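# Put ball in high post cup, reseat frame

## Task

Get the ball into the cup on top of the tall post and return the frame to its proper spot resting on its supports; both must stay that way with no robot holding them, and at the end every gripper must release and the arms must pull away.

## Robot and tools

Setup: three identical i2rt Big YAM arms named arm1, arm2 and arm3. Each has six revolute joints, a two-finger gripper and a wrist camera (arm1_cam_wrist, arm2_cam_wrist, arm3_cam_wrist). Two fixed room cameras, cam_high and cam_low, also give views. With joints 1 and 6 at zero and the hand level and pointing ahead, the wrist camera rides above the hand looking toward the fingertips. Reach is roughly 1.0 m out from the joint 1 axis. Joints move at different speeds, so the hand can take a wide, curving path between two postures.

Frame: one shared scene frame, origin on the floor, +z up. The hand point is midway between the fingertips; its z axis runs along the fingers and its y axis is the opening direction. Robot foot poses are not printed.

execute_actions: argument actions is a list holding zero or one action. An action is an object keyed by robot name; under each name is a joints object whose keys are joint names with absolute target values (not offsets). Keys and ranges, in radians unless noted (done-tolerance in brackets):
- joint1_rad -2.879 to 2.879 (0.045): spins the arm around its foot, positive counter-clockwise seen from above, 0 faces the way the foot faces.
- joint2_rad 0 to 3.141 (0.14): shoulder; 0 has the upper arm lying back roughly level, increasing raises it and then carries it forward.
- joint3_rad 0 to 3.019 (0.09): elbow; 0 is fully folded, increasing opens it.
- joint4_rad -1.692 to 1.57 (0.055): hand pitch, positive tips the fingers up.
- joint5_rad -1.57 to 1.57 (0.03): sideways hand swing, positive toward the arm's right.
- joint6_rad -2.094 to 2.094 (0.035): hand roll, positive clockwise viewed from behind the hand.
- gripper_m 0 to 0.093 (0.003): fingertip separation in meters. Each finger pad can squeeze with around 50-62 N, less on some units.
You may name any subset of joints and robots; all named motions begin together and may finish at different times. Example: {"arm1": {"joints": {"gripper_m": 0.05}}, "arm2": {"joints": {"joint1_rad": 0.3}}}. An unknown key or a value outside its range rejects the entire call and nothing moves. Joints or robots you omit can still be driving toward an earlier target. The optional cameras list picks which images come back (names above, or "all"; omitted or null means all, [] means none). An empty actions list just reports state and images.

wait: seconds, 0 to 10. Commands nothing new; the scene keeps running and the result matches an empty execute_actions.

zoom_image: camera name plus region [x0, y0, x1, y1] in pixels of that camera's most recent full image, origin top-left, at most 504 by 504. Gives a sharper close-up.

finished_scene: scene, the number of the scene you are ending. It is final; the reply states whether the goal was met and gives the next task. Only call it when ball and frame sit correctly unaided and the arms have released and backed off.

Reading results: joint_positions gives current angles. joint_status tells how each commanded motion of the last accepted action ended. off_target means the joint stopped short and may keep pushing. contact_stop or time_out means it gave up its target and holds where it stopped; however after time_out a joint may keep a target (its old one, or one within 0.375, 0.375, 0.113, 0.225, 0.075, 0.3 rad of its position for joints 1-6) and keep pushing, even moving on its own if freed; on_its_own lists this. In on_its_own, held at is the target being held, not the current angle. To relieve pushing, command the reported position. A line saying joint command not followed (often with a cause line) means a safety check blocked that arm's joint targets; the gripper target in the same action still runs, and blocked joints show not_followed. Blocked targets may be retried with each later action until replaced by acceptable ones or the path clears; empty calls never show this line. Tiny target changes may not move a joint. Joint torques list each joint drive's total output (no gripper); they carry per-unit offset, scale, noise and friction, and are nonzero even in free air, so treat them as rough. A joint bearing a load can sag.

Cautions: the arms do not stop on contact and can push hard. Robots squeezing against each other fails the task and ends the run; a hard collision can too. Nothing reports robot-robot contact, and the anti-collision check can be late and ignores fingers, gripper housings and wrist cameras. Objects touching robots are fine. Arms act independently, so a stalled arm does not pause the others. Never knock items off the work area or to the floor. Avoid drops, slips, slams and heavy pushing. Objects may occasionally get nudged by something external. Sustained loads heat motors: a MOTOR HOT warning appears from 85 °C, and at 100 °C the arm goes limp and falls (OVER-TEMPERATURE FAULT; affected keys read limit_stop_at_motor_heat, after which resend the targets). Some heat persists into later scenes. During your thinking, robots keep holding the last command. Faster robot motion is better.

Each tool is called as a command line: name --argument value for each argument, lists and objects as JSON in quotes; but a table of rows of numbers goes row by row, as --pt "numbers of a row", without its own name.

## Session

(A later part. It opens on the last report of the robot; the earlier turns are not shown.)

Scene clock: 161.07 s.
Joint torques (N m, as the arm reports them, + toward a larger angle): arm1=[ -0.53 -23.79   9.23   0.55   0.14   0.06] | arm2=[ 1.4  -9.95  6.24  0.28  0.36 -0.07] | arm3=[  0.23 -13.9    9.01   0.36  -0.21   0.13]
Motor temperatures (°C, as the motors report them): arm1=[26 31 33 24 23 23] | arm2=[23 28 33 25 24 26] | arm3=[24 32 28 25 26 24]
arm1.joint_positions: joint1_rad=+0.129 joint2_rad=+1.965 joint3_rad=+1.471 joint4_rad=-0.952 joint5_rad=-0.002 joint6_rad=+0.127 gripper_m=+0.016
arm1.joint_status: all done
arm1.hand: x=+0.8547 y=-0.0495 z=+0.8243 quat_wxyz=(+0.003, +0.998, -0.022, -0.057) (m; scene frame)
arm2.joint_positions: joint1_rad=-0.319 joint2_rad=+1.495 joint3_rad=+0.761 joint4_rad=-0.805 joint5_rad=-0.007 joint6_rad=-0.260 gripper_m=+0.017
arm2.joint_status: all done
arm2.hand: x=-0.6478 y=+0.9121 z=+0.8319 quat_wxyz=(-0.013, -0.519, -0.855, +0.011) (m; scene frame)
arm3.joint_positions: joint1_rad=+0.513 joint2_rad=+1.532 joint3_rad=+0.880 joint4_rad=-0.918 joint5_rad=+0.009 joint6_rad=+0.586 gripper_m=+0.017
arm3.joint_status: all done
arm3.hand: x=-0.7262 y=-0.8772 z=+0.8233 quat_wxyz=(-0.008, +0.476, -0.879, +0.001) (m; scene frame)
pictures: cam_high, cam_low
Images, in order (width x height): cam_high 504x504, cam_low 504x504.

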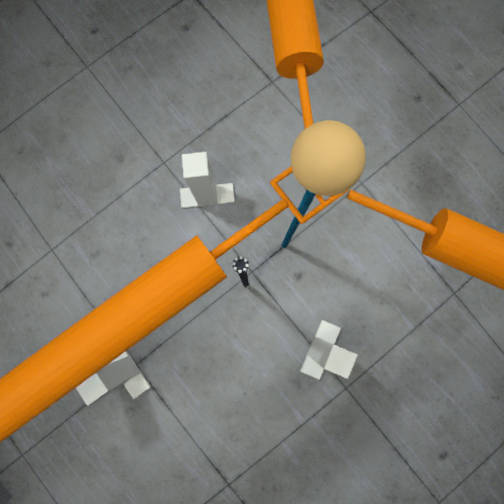

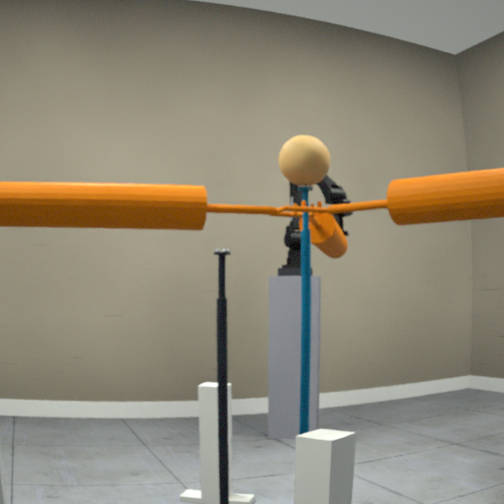

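execute_actions --actions '[{"arm1":{"joints":{"joint1_rad":0.152,"joint2_rad":1.78,"joint3_rad":1.225,"joint4_rad":-0.86,"joint6_rad":0.155}},"arm2":{"joints":{"joint1_rad":-0.138,"joint2_rad":1.548,"joint3_rad":0.852,"joint4_rad":-0.85,"joint6_rad":-0.072}},"arm3":{"joints":{"joint1_rad":0.318,"joint2_rad":1.53,"joint3_rad":0.905,"joint4_rad":-0.925,"joint6_rad":0.388}}}]' --cameras '["cam_high"]'

execute_actions --actions '[{"arm1":{"joints":{"joint1_rad":0.158,"joint2_rad":1.54,"joint3_rad":0.893,"joint4_rad":-0.762}},"arm2":{"joints":{"joint1_rad":0.095,"joint2_rad":1.632,"joint3_rad":0.972,"joint4_rad":-0.885,"joint6_rad":0.158}},"arm3":{"joints":{"joint1_rad":0.087,"joint2_rad":1.602,"joint3_rad":1.002,"joint4_rad":-0.952,"joint6_rad":0.158}}}]' --cameras '["cam_high"]'

execute_actions --actions '[{"arm1":{"joints":{"joint1_rad":0.165,"joint2_rad":1.355,"joint3_rad":0.62,"joint4_rad":-0.667,"joint6_rad":0.165}},"arm2":{"joints":{"joint1_rad":0.264,"joint2_rad":1.783,"joint3_rad":1.118,"joint4_rad":-0.875,"joint6_rad":0.325}},"arm3":{"joints":{"joint1_rad":-0.083,"joint2_rad":1.745,"joint3_rad":1.132,"joint4_rad":-0.93,"joint6_rad":-0.008}}}]' --cameras '[]'

execute_actions --actions '[{"arm1":{"joints":{"joint1_rad":0.182,"joint2_rad":1.216,"joint3_rad":0.345,"joint4_rad":-0.533,"joint6_rad":0.182}},"arm2":{"joints":{"joint1_rad":0.396,"joint2_rad":1.982,"joint3_rad":1.31,"joint4_rad":-0.862,"joint6_rad":0.456}},"arm3":{"joints":{"joint1_rad":-0.223,"joint2_rad":1.932,"joint3_rad":1.292,"joint4_rad":-0.90,"joint6_rad":-0.147}}}]' --cameras '["cam_high"]'

execute_actions --actions '[{"arm1":{"joints":{"joint2_rad":1.723,"joint3_rad":0.272,"joint4_rad":0.04}},"arm2":{"joints":{"joint1_rad":0.408,"joint2_rad":2.183,"joint3_rad":1.315,"joint4_rad":-0.66,"joint6_rad":0.465}},"arm3":{"joints":{"joint1_rad":-0.237,"joint2_rad":2.125,"joint3_rad":1.272,"joint4_rad":-0.69,"joint6_rad":-0.16}}}]' --cameras '[]'

execute_actions --actions '[{"arm1":{"joints":{"joint2_rad":2.225,"joint3_rad":0.359,"joint4_rad":0.462}},"arm2":{"joints":{"joint2_rad":2.378,"joint3_rad":1.362,"joint4_rad":-0.512}},"arm3":{"joints":{"joint2_rad":2.317,"joint3_rad":1.315,"joint4_rad":-0.53}}}]' --cameras '[]'

execute_actions --actions '[{"arm1":{"joints":{"joint2_rad":2.604,"joint3_rad":0.521,"joint4_rad":0.68}},"arm2":{"joints":{"joint2_rad":2.588,"joint3_rad":1.465,"joint4_rad":-0.405}},"arm3":{"joints":{"joint2_rad":2.527,"joint3_rad":1.405,"joint4_rad":-0.41}}}]' --cameras '["cam_high","cam_low"]'

Scene clock: 198.67 s.
Joint torques (N m, as the arm reports them, + toward a larger angle): arm1=[ -0.38 -21.24   9.13   0.8    0.16   0.11] | arm2=[  1.08 -10.35   9.2   -0.63   0.05   0.21] | arm3=[ -0.38 -13.36  10.87  -0.02  -0.03  -0.02]
Motor temperatures (°C, as the motors report them): arm1=[26 32 30 24 22 23] | arm2=[23 28 32 25 24 26] | arm3=[24 31 28 25 26 24]
arm1.joint_positions: joint1_rad=+0.138 joint2_rad=+1.799 joint3_rad=+1.225 joint4_rad=-0.869 joint5_rad=-0.003 joint6_rad=+0.137 gripper_m=+0.016
arm1.joint_status: all done
arm1.hand: x=+0.9265 y=-0.0487 z=+0.8285 quat_wxyz=(+0.004, +0.998, -0.022, -0.057) (m; scene frame)
arm2.joint_positions: joint1_rad=-0.138 joint2_rad=+1.540 joint3_rad=+0.826 joint4_rad=-0.819 joint5_rad=+0.001 joint6_rad=-0.082 gripper_m=+0.017
arm2.joint_status: all done
arm2.hand: x=-0.5790 y=+0.9091 z=+0.8353 quat_wxyz=(-0.014, -0.518, -0.855, +0.014) (m; scene frame)
arm3.joint_positions: joint1_rad=+0.316 joint2_rad=+1.532 joint3_rad=+0.882 joint4_rad=-0.913 joint5_rad=+0.004 joint6_rad=+0.386 gripper_m=+0.017
arm3.joint_status: all done
arm3.hand: x=-0.6526 y=-0.8819 z=+0.8243 quat_wxyz=(-0.008, +0.478, -0.878, -0.003) (m; scene frame)
pictures: cam_high
Images, in order (width x height): cam_high 504x504.

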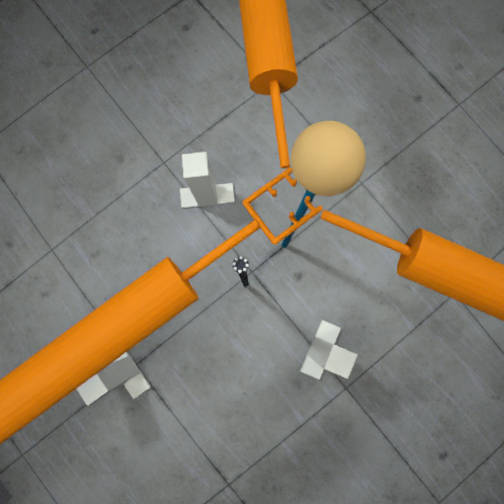

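Scene clock: 199.70 s.
Joint torques (N m, as the arm reports them, + toward a larger angle): arm1=[  0.05 -14.3    7.97   0.57   0.13   0.09] | arm2=[  1.62 -12.69   8.87  -0.33   0.03   0.23] | arm3=[ -0.17 -15.08  10.48  -0.53  -0.01  -0.01]
Motor temperatures (°C, as the motors report them): arm1=[26 32 30 24 22 23] | arm2=[23 28 32 25 24 26] | arm3=[24 31 28 25 26 24]
arm1.joint_positions: joint1_rad=+0.139 joint2_rad=+1.548 joint3_rad=+0.903 joint4_rad=-0.763 joint5_rad=-0.002 joint6_rad=+0.139 gripper_m=+0.016
arm1.joint_status: all done
arm1.hand: x=+1.0250 y=-0.0399 z=+0.8358 quat_wxyz=(+0.006, +0.997, -0.022, -0.076) (m; scene frame)
arm2.joint_positions: joint1_rad=+0.090 joint2_rad=+1.632 joint3_rad=+0.953 joint4_rad=-0.865 joint5_rad=+0.003 joint6_rad=+0.147 gripper_m=+0.017
arm2.joint_status: all done
arm2.hand: x=-0.4806 y=+0.9180 z=+0.8382 quat_wxyz=(-0.011, -0.518, -0.855, +0.009) (m; scene frame)
arm3.joint_positions: joint1_rad=+0.086 joint2_rad=+1.602 joint3_rad=+0.984 joint4_rad=-0.927 joint5_rad=+0.003 joint6_rad=+0.156 gripper_m=+0.017
arm3.joint_status: all done
arm3.hand: x=-0.5535 y=-0.8732 z=+0.8305 quat_wxyz=(-0.016, +0.477, -0.879, -0.008) (m; scene frame)
pictures: cam_high
Images, in order (width x height): cam_high 504x504.

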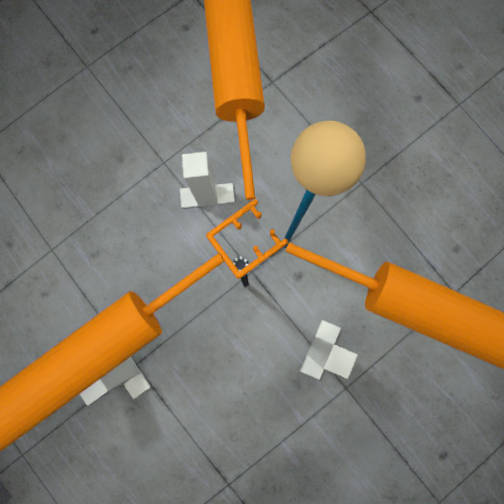

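Scene clock: 200.70 s.
Joint torques (N m, as the arm reports them, + toward a larger angle): arm1=[  0.28 -10.4    7.38   0.44   0.1    0.07] | arm2=[  1.2  -14.95   8.73  -0.24  -0.03   0.17] | arm3=[ -0.72 -17.7   10.16  -0.31   0.04   0.03]
Motor temperatures (°C, as the motors report them): arm1=[26 32 30 24 22 23] | arm2=[23 28 32 25 24 26] | arm3=[24 31 28 25 26 24]
arm1.joint_positions: joint1_rad=+0.145 joint2_rad=+1.369 joint3_rad=+0.629 joint4_rad=-0.666 joint5_rad=-0.001 joint6_rad=+0.146 gripper_m=+0.016
arm1.joint_status: all done
arm1.hand: x=+1.1164 y=-0.0331 z=+0.8135 quat_wxyz=(+0.006, +0.997, -0.023, -0.077) (m; scene frame)
arm2.joint_positions: joint1_rad=+0.261 joint2_rad=+1.788 joint3_rad=+1.098 joint4_rad=-0.856 joint5_rad=+0.004 joint6_rad=+0.319 gripper_m=+0.017
arm2.joint_status: all done
arm2.hand: x=-0.3886 y=+0.9268 z=+0.8156 quat_wxyz=(-0.010, -0.519, -0.855, +0.007) (m; scene frame)
arm3.joint_positions: joint1_rad=-0.084 joint2_rad=+1.750 joint3_rad=+1.116 joint4_rad=-0.912 joint5_rad=+0.001 joint6_rad=-0.013 gripper_m=+0.017
arm3.joint_status: all done
arm3.hand: x=-0.4632 y=-0.8654 z=+0.8099 quat_wxyz=(-0.015, +0.477, -0.879, -0.006) (m; scene frame)
pictures: none
No camera images: the call's "cameras" was empty. Leave "cameras" out to get every camera's image.

Scene clock: 201.70 s.
Joint torques (N m, as the arm reports them, + toward a larger angle): arm1=[-0.17 -6.4   6.3   0.45  0.05  0.11] | arm2=[  1.59 -17.09   9.2   -0.3   -0.08   0.22] | arm3=[ -0.38 -21.11  10.08  -0.29   0.16   0.01]
Motor temperatures (°C, as the motors report them): arm1=[26 32 30 24 22 23] | arm2=[23 28 32 25 24 26] | arm3=[24 31 28 25 26 24]
arm1.joint_positions: joint1_rad=+0.163 joint2_rad=+1.229 joint3_rad=+0.356 joint4_rad=-0.533 joint5_rad=+0.001 joint6_rad=+0.164 gripper_m=+0.016
arm1.joint_status: all done
arm1.hand: x=+1.2075 y=-0.0276 z=+0.7742 quat_wxyz=(+0.007, +0.997, -0.024, -0.076) (m; scene frame)
arm2.joint_positions: joint1_rad=+0.388 joint2_rad=+1.989 joint3_rad=+1.286 joint4_rad=-0.842 joint5_rad=+0.006 joint6_rad=+0.446 gripper_m=+0.017
arm2.joint_status: all done
arm2.hand: x=-0.2980 y=+0.9325 z=+0.7747 quat_wxyz=(-0.012, -0.519, -0.855, +0.006) (m; scene frame)
arm3.joint_positions: joint1_rad=-0.222 joint2_rad=+1.941 joint3_rad=+1.276 joint4_rad=-0.881 joint5_rad=-0.002 joint6_rad=-0.150 gripper_m=+0.017
arm3.joint_status: all done
arm3.hand: x=-0.3733 y=-0.8606 z=+0.7690 quat_wxyz=(-0.015, +0.477, -0.879, -0.006) (m; scene frame)
pictures: cam_high
Images, in order (width x height): cam_high 504x504.

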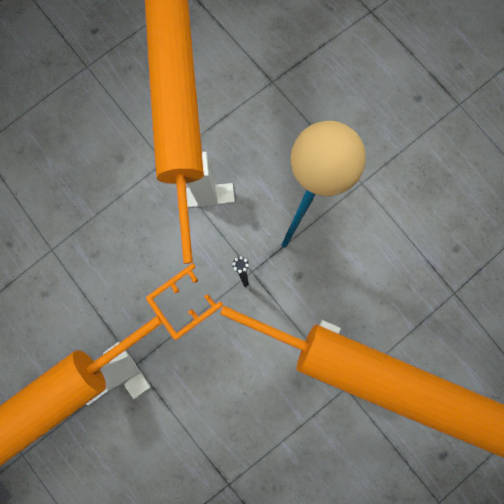

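Scene clock: 202.93 s.
Joint torques (N m, as the arm reports them, + toward a larger angle): arm1=[ 0.04 -8.69  0.99  0.93  0.08  0.11] | arm2=[  1.99 -19.01   7.8   -0.41   0.     0.15] | arm3=[ -0.81 -23.73   7.12   0.08   0.07   0.  ]
Motor temperatures (°C, as the motors report them): arm1=[26 31 30 24 22 23] | arm2=[23 28 32 25 24 26] | arm3=[24 31 28 25 26 24]
arm1.joint_positions: joint1_rad=+0.164 joint2_rad=+1.726 joint3_rad=+0.284 joint4_rad=+0.030 joint5_rad=+0.000 joint6_rad=+0.164 gripper_m=+0.016
arm1.joint_status: all done
arm1.hand: x=+1.2180 y=-0.0261 z=+0.6720 quat_wxyz=(+0.007, +0.997, -0.023, -0.073) (m; scene frame)
arm2.joint_positions: joint1_rad=+0.401 joint2_rad=+2.198 joint3_rad=+1.292 joint4_rad=-0.637 joint5_rad=+0.004 joint6_rad=+0.460 gripper_m=+0.017
arm2.joint_status: all done
arm2.hand: x=-0.2897 y=+0.9345 z=+0.6692 quat_wxyz=(-0.012, -0.519, -0.855, +0.006) (m; scene frame)
arm3.joint_positions: joint1_rad=-0.232 joint2_rad=+2.147 joint3_rad=+1.272 joint4_rad=-0.680 joint5_rad=+0.000 joint6_rad=-0.163 gripper_m=+0.017
arm3.joint_status: all done
arm3.hand: x=-0.3650 y=-0.8606 z=+0.6634 quat_wxyz=(-0.011, +0.478, -0.879, -0.003) (m; scene frame)
pictures: none
No camera images: the call's "cameras" was empty. Leave "cameras" out to get every camera's image.

Scene clock: 204.07 s.
Joint torques (N m, as the arm reports them, + toward a larger angle): arm1=[ -0.21 -10.78  -2.67   0.87   0.13   0.1 ] | arm2=[  1.87 -19.44   6.87  -0.24  -0.08   0.2 ] | arm3=[ -1.2  -23.61   7.95  -0.06   0.08  -0.04]
Motor temperatures (°C, as the motors report them): arm1=[26 31 30 24 22 23] | arm2=[23 28 32 25 24 26] | arm3=[24 32 28 25 26 24]
arm1.joint_positions: joint1_rad=+0.166 joint2_rad=+2.222 joint3_rad=+0.364 joint4_rad=+0.452 joint5_rad=-0.002 joint6_rad=+0.166 gripper_m=+0.016
arm1.joint_status: all done
arm1.hand: x=+1.2164 y=-0.0265 z=+0.5810 quat_wxyz=(+0.008, +0.997, -0.022, -0.076) (m; scene frame)
arm2.joint_positions: joint1_rad=+0.398 joint2_rad=+2.391 joint3_rad=+1.336 joint4_rad=-0.495 joint5_rad=+0.006 joint6_rad=+0.455 gripper_m=+0.017
arm2.joint_status: all done
arm2.hand: x=-0.2933 y=+0.9345 z=+0.5797 quat_wxyz=(-0.009, -0.519, -0.855, +0.006) (m; scene frame)
arm3.joint_positions: joint1_rad=-0.228 joint2_rad=+2.329 joint3_rad=+1.292 joint4_rad=-0.517 joint5_rad=+0.000 joint6_rad=-0.158 gripper_m=+0.017
arm3.joint_status: all done
arm3.hand: x=-0.3688 y=-0.8612 z=+0.5754 quat_wxyz=(-0.011, +0.478, -0.878, -0.004) (m; scene frame)
pictures: none
No camera images: the call's "cameras" was empty. Leave "cameras" out to get every camera's image.

Scene clock: 205.13 s.
Joint torques (N m, as the arm reports them, + toward a larger angle): arm1=[ -0.21 -12.26  -4.84   1.07   0.13   0.09] | arm2=[  1.51 -20.86   5.79   0.03  -0.07   0.18] | arm3=[ -1.   -24.32   6.68   0.23   0.11  -0.03]
Motor temperatures (°C, as the motors report them): arm1=[26 31 30 24 22 23] | arm2=[23 28 32 25 24 26] | arm3=[24 32 28 25 26 24]
arm1.joint_positions: joint1_rad=+0.167 joint2_rad=+2.601 joint3_rad=+0.528 joint4_rad=+0.666 joint5_rad=-0.002 joint6_rad=+0.167 gripper_m=+0.016
arm1.joint_status: all done
arm1.hand: x=+1.2175 y=-0.0260 z=+0.4891 quat_wxyz=(+0.008, +0.997, -0.022, -0.076) (m; scene frame)
arm2.joint_positions: joint1_rad=+0.400 joint2_rad=+2.602 joint3_rad=+1.441 joint4_rad=-0.393 joint5_rad=+0.006 joint6_rad=+0.457 gripper_m=+0.017
arm2.joint_status: all done
arm2.hand: x=-0.2934 y=+0.9355 z=+0.4893 quat_wxyz=(-0.007, -0.518, -0.855, +0.006) (m; scene frame)
arm3.joint_positions: joint1_rad=-0.227 joint2_rad=+2.540 joint3_rad=+1.384 joint4_rad=-0.403 joint5_rad=-0.001 joint6_rad=-0.158 gripper_m=+0.017
arm3.joint_status: all done
arm3.hand: x=-0.3689 y=-0.8610 z=+0.4847 quat_wxyz=(-0.009, +0.478, -0.878, -0.003) (m; scene frame)
pictures: cam_high, cam_low
Images, in order (width x height): cam_high 504x504, cam_low 504x504.

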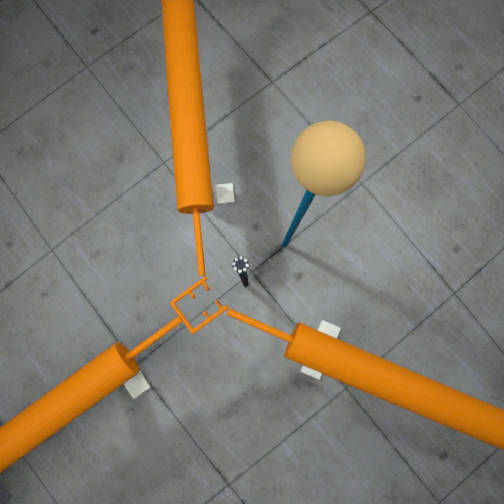

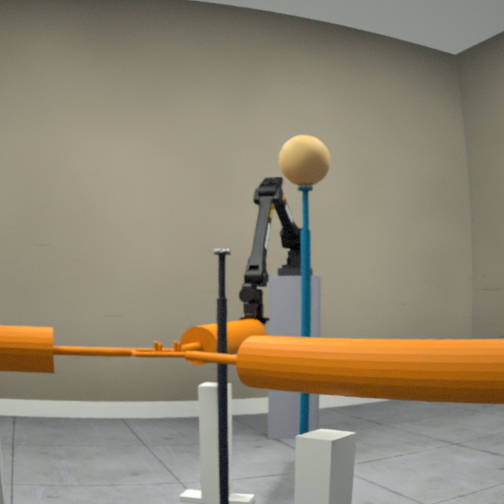

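execute_actions --actions '[{"arm1":{"joints":{"joint2_rad":2.852,"joint3_rad":0.69,"joint4_rad":0.745}},"arm2":{"joints":{"joint1_rad":0.416,"joint2_rad":2.775,"joint3_rad":1.612,"joint4_rad":-0.362}},"arm3":{"joints":{"joint1_rad":-0.243,"joint2_rad":2.718,"joint3_rad":1.537,"joint4_rad":-0.35}}}]' --cameras '["cam_low"]'

execute_actions --actions '[{"arm1":{"joints":{"gripper_m":0.06}},"arm2":{"joints":{"gripper_m":0.06}},"arm3":{"joints":{"gripper_m":0.06}}}]' --cameras '[]'

execute_actions --actions '[{"arm1":{"joints":{"joint2_rad":2.3,"joint3_rad":0.38,"joint4_rad":0.5}},"arm2":{"joints":{"joint2_rad":2.36,"joint3_rad":1.28,"joint4_rad":-0.49}},"arm3":{"joints":{"joint2_rad":2.3,"joint3_rad":1.22,"joint4_rad":-0.49}}}]' --cameras '[]'

execute_actions --actions '[{"arm1":{"joints":{"joint2_rad":1.5,"joint4_rad":-0.2}},"arm2":{"joints":{"joint2_rad":1.7,"joint3_rad":0.9}},"arm3":{"joints":{"joint2_rad":1.7,"joint3_rad":0.9}}}]' --cameras '["cam_high","cam_low"]'

Scene clock: 215.73 s.
Joint torques (N m, as the arm reports them, + toward a larger angle): arm1=[ -0.33 -12.15  -5.88   1.01   0.16   0.08] | arm2=[  1.51 -20.05   5.74   0.31  -0.06   0.06] | arm3=[ -1.09 -24.69   5.83   0.53   0.13   0.02]
Motor temperatures (°C, as the motors report them): arm1=[26 30 29 24 22 23] | arm2=[23 30 32 25 24 26] | arm3=[24 33 27 25 26 24]
arm1.joint_positions: joint1_rad=+0.167 joint2_rad=+2.854 joint3_rad=+0.701 joint4_rad=+0.734 joint5_rad=-0.003 joint6_rad=+0.167 gripper_m=+0.016
arm1.joint_status: all done
arm1.hand: x=+1.2250 y=-0.0247 z=+0.4103 quat_wxyz=(+0.008, +0.997, -0.022, -0.069) (m; scene frame)
arm2.joint_positions: joint1_rad=+0.411 joint2_rad=+2.784 joint3_rad=+1.586 joint4_rad=-0.358 joint5_rad=+0.005 joint6_rad=+0.468 gripper_m=+0.017
arm2.joint_status: all done
arm2.hand: x=-0.2862 y=+0.9368 z=+0.4165 quat_wxyz=(-0.006, -0.519, -0.855, +0.006) (m; scene frame)
arm3.joint_positions: joint1_rad=-0.236 joint2_rad=+2.727 joint3_rad=+1.519 joint4_rad=-0.352 joint5_rad=-0.001 joint6_rad=-0.164 gripper_m=+0.017
arm3.joint_status: all done
arm3.hand: x=-0.3616 y=-0.8600 z=+0.4097 quat_wxyz=(-0.009, +0.477, -0.879, -0.003) (m; scene frame)
pictures: cam_low
Images, in order (width x height): cam_low 504x504.

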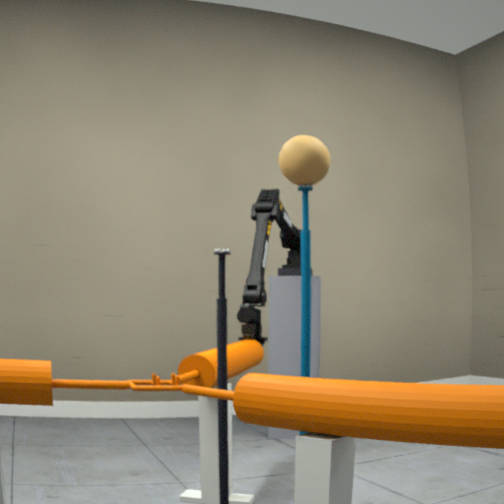

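Scene clock: 216.37 s.
Joint torques (N m, as the arm reports them, + toward a larger angle): arm1=[ -0.24 -13.3   -5.86   0.96   0.16   0.08] | arm2=[  1.88 -20.26   5.67   0.3    0.02   0.07] | arm3=[ -1.05 -24.78   5.84   0.54   0.14   0.01]
Motor temperatures (°C, as the motors report them): arm1=[26 30 29 24 22 23] | arm2=[23 30 32 25 24 26] | arm3=[24 33 27 25 26 24]
arm1.joint_positions: joint1_rad=+0.167 joint2_rad=+2.854 joint3_rad=+0.701 joint4_rad=+0.734 joint5_rad=-0.003 joint6_rad=+0.167 gripper_m=+0.060
arm1.joint_status: all done
arm1.hand: x=+1.2250 y=-0.0247 z=+0.4103 quat_wxyz=(+0.008, +0.997, -0.022, -0.069) (m; scene frame)
arm2.joint_positions: joint1_rad=+0.411 joint2_rad=+2.784 joint3_rad=+1.589 joint4_rad=-0.358 joint5_rad=+0.003 joint6_rad=+0.468 gripper_m=+0.060
arm2.joint_status: all done
arm2.hand: x=-0.2849 y=+0.9362 z=+0.4168 quat_wxyz=(-0.007, -0.519, -0.855, +0.005) (m; scene frame)
arm3.joint_positions: joint1_rad=-0.237 joint2_rad=+2.727 joint3_rad=+1.522 joint4_rad=-0.352 joint5_rad=-0.001 joint6_rad=-0.164 gripper_m=+0.060
arm3.joint_status: all done
arm3.hand: x=-0.3605 y=-0.8591 z=+0.4100 quat_wxyz=(-0.010, +0.476, -0.879, -0.004) (m; scene frame)
pictures: none
No camera images: the call's "cameras" was empty. Leave "cameras" out to get every camera's image.

Scene clock: 217.67 s.
Joint torques (N m, as the arm reports them, + toward a larger angle): arm1=[ -0.21 -10.98  -3.43   0.44   0.16   0.08] | arm2=[  1.52 -16.09   3.95   0.22   0.01   0.08] | arm3=[ -1.06 -19.43   5.55   0.24   0.13   0.02]
Motor temperatures (°C, as the motors report them): arm1=[26 30 29 24 22 23] | arm2=[23 30 32 25 24 26] | arm3=[24 33 27 25 26 24]
arm1.joint_positions: joint1_rad=+0.167 joint2_rad=+2.293 joint3_rad=+0.389 joint4_rad=+0.507 joint5_rad=-0.003 joint6_rad=+0.167 gripper_m=+0.060
arm1.joint_status: all done
arm1.hand: x=+1.2134 y=-0.0272 z=+0.5661 quat_wxyz=(+0.010, +0.996, -0.022, -0.081) (m; scene frame)
arm2.joint_positions: joint1_rad=+0.411 joint2_rad=+2.329 joint3_rad=+1.290 joint4_rad=-0.486 joint5_rad=+0.003 joint6_rad=+0.468 gripper_m=+0.060
arm2.joint_status: all done
arm2.hand: x=-0.2906 y=+0.9415 z=+0.6025 quat_wxyz=(-0.022, -0.518, -0.855, +0.006) (m; scene frame)
arm3.joint_positions: joint1_rad=-0.237 joint2_rad=+2.275 joint3_rad=+1.222 joint4_rad=-0.482 joint5_rad=-0.001 joint6_rad=-0.164 gripper_m=+0.060
arm3.joint_status: all done
arm3.hand: x=-0.3746 y=-0.8742 z=+0.5889 quat_wxyz=(-0.020, +0.476, -0.879, -0.007) (m; scene frame)
pictures: none
No camera images: the call's "cameras" was empty. Leave "cameras" out to get every camera's image.

Scene clock: 219.10 s.
Joint torques (N m, as the arm reports them, + toward a larger angle): arm1=[-0.21 -7.76  4.64  0.35  0.16  0.08] | arm2=[  1.57 -11.77   6.22   0.96   0.01   0.05] | arm3=[ -0.85 -14.3    8.21   0.86   0.12   0.01]
Motor temperatures (°C, as the motors report them): arm1=[26 30 29 24 22 23] | arm2=[23 30 32 25 24 26] | arm3=[24 33 27 25 26 24]
arm1.joint_positions: joint1_rad=+0.167 joint2_rad=+1.499 joint3_rad=+0.389 joint4_rad=-0.190 joint5_rad=-0.003 joint6_rad=+0.167 gripper_m=+0.060
arm1.joint_status: all done
arm1.hand: x=+1.1548 y=-0.0356 z=+0.7328 quat_wxyz=(+0.016, +0.991, -0.022, -0.128) (m; scene frame)
arm2.joint_positions: joint1_rad=+0.411 joint2_rad=+1.678 joint3_rad=+0.914 joint4_rad=-0.490 joint5_rad=+0.003 joint6_rad=+0.468 gripper_m=+0.060
arm2.joint_status: all done
arm2.hand: x=-0.3339 y=+0.9738 z=+0.8203 quat_wxyz=(-0.156, -0.512, -0.845, +0.016) (m; scene frame)
arm3.joint_positions: joint1_rad=-0.237 joint2_rad=+1.681 joint3_rad=+0.901 joint4_rad=-0.485 joint5_rad=-0.001 joint6_rad=-0.164 gripper_m=+0.060
arm3.joint_status: all done
arm3.hand: x=-0.4030 y=-0.9049 z=+0.7871 quat_wxyz=(-0.147, +0.471, -0.868, -0.051) (m; scene frame)
pictures: cam_high, cam_low
Images, in order (width x height): cam_high 504x504, cam_low 504x504.

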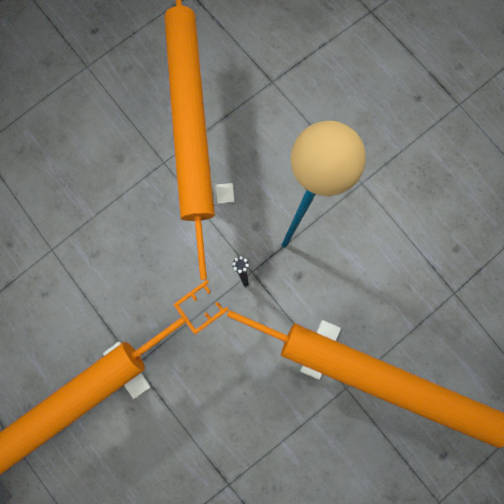

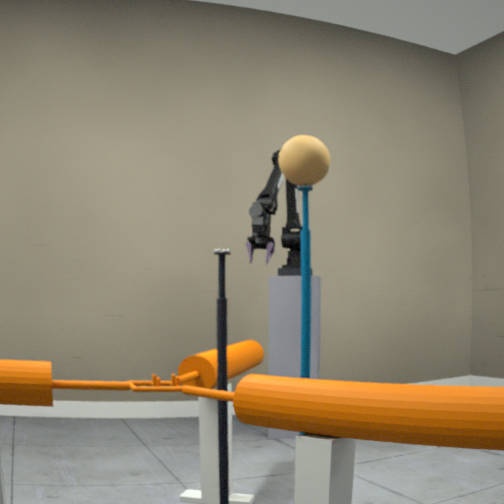

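finished_scene --scene 2

The scene is finished: the task was done.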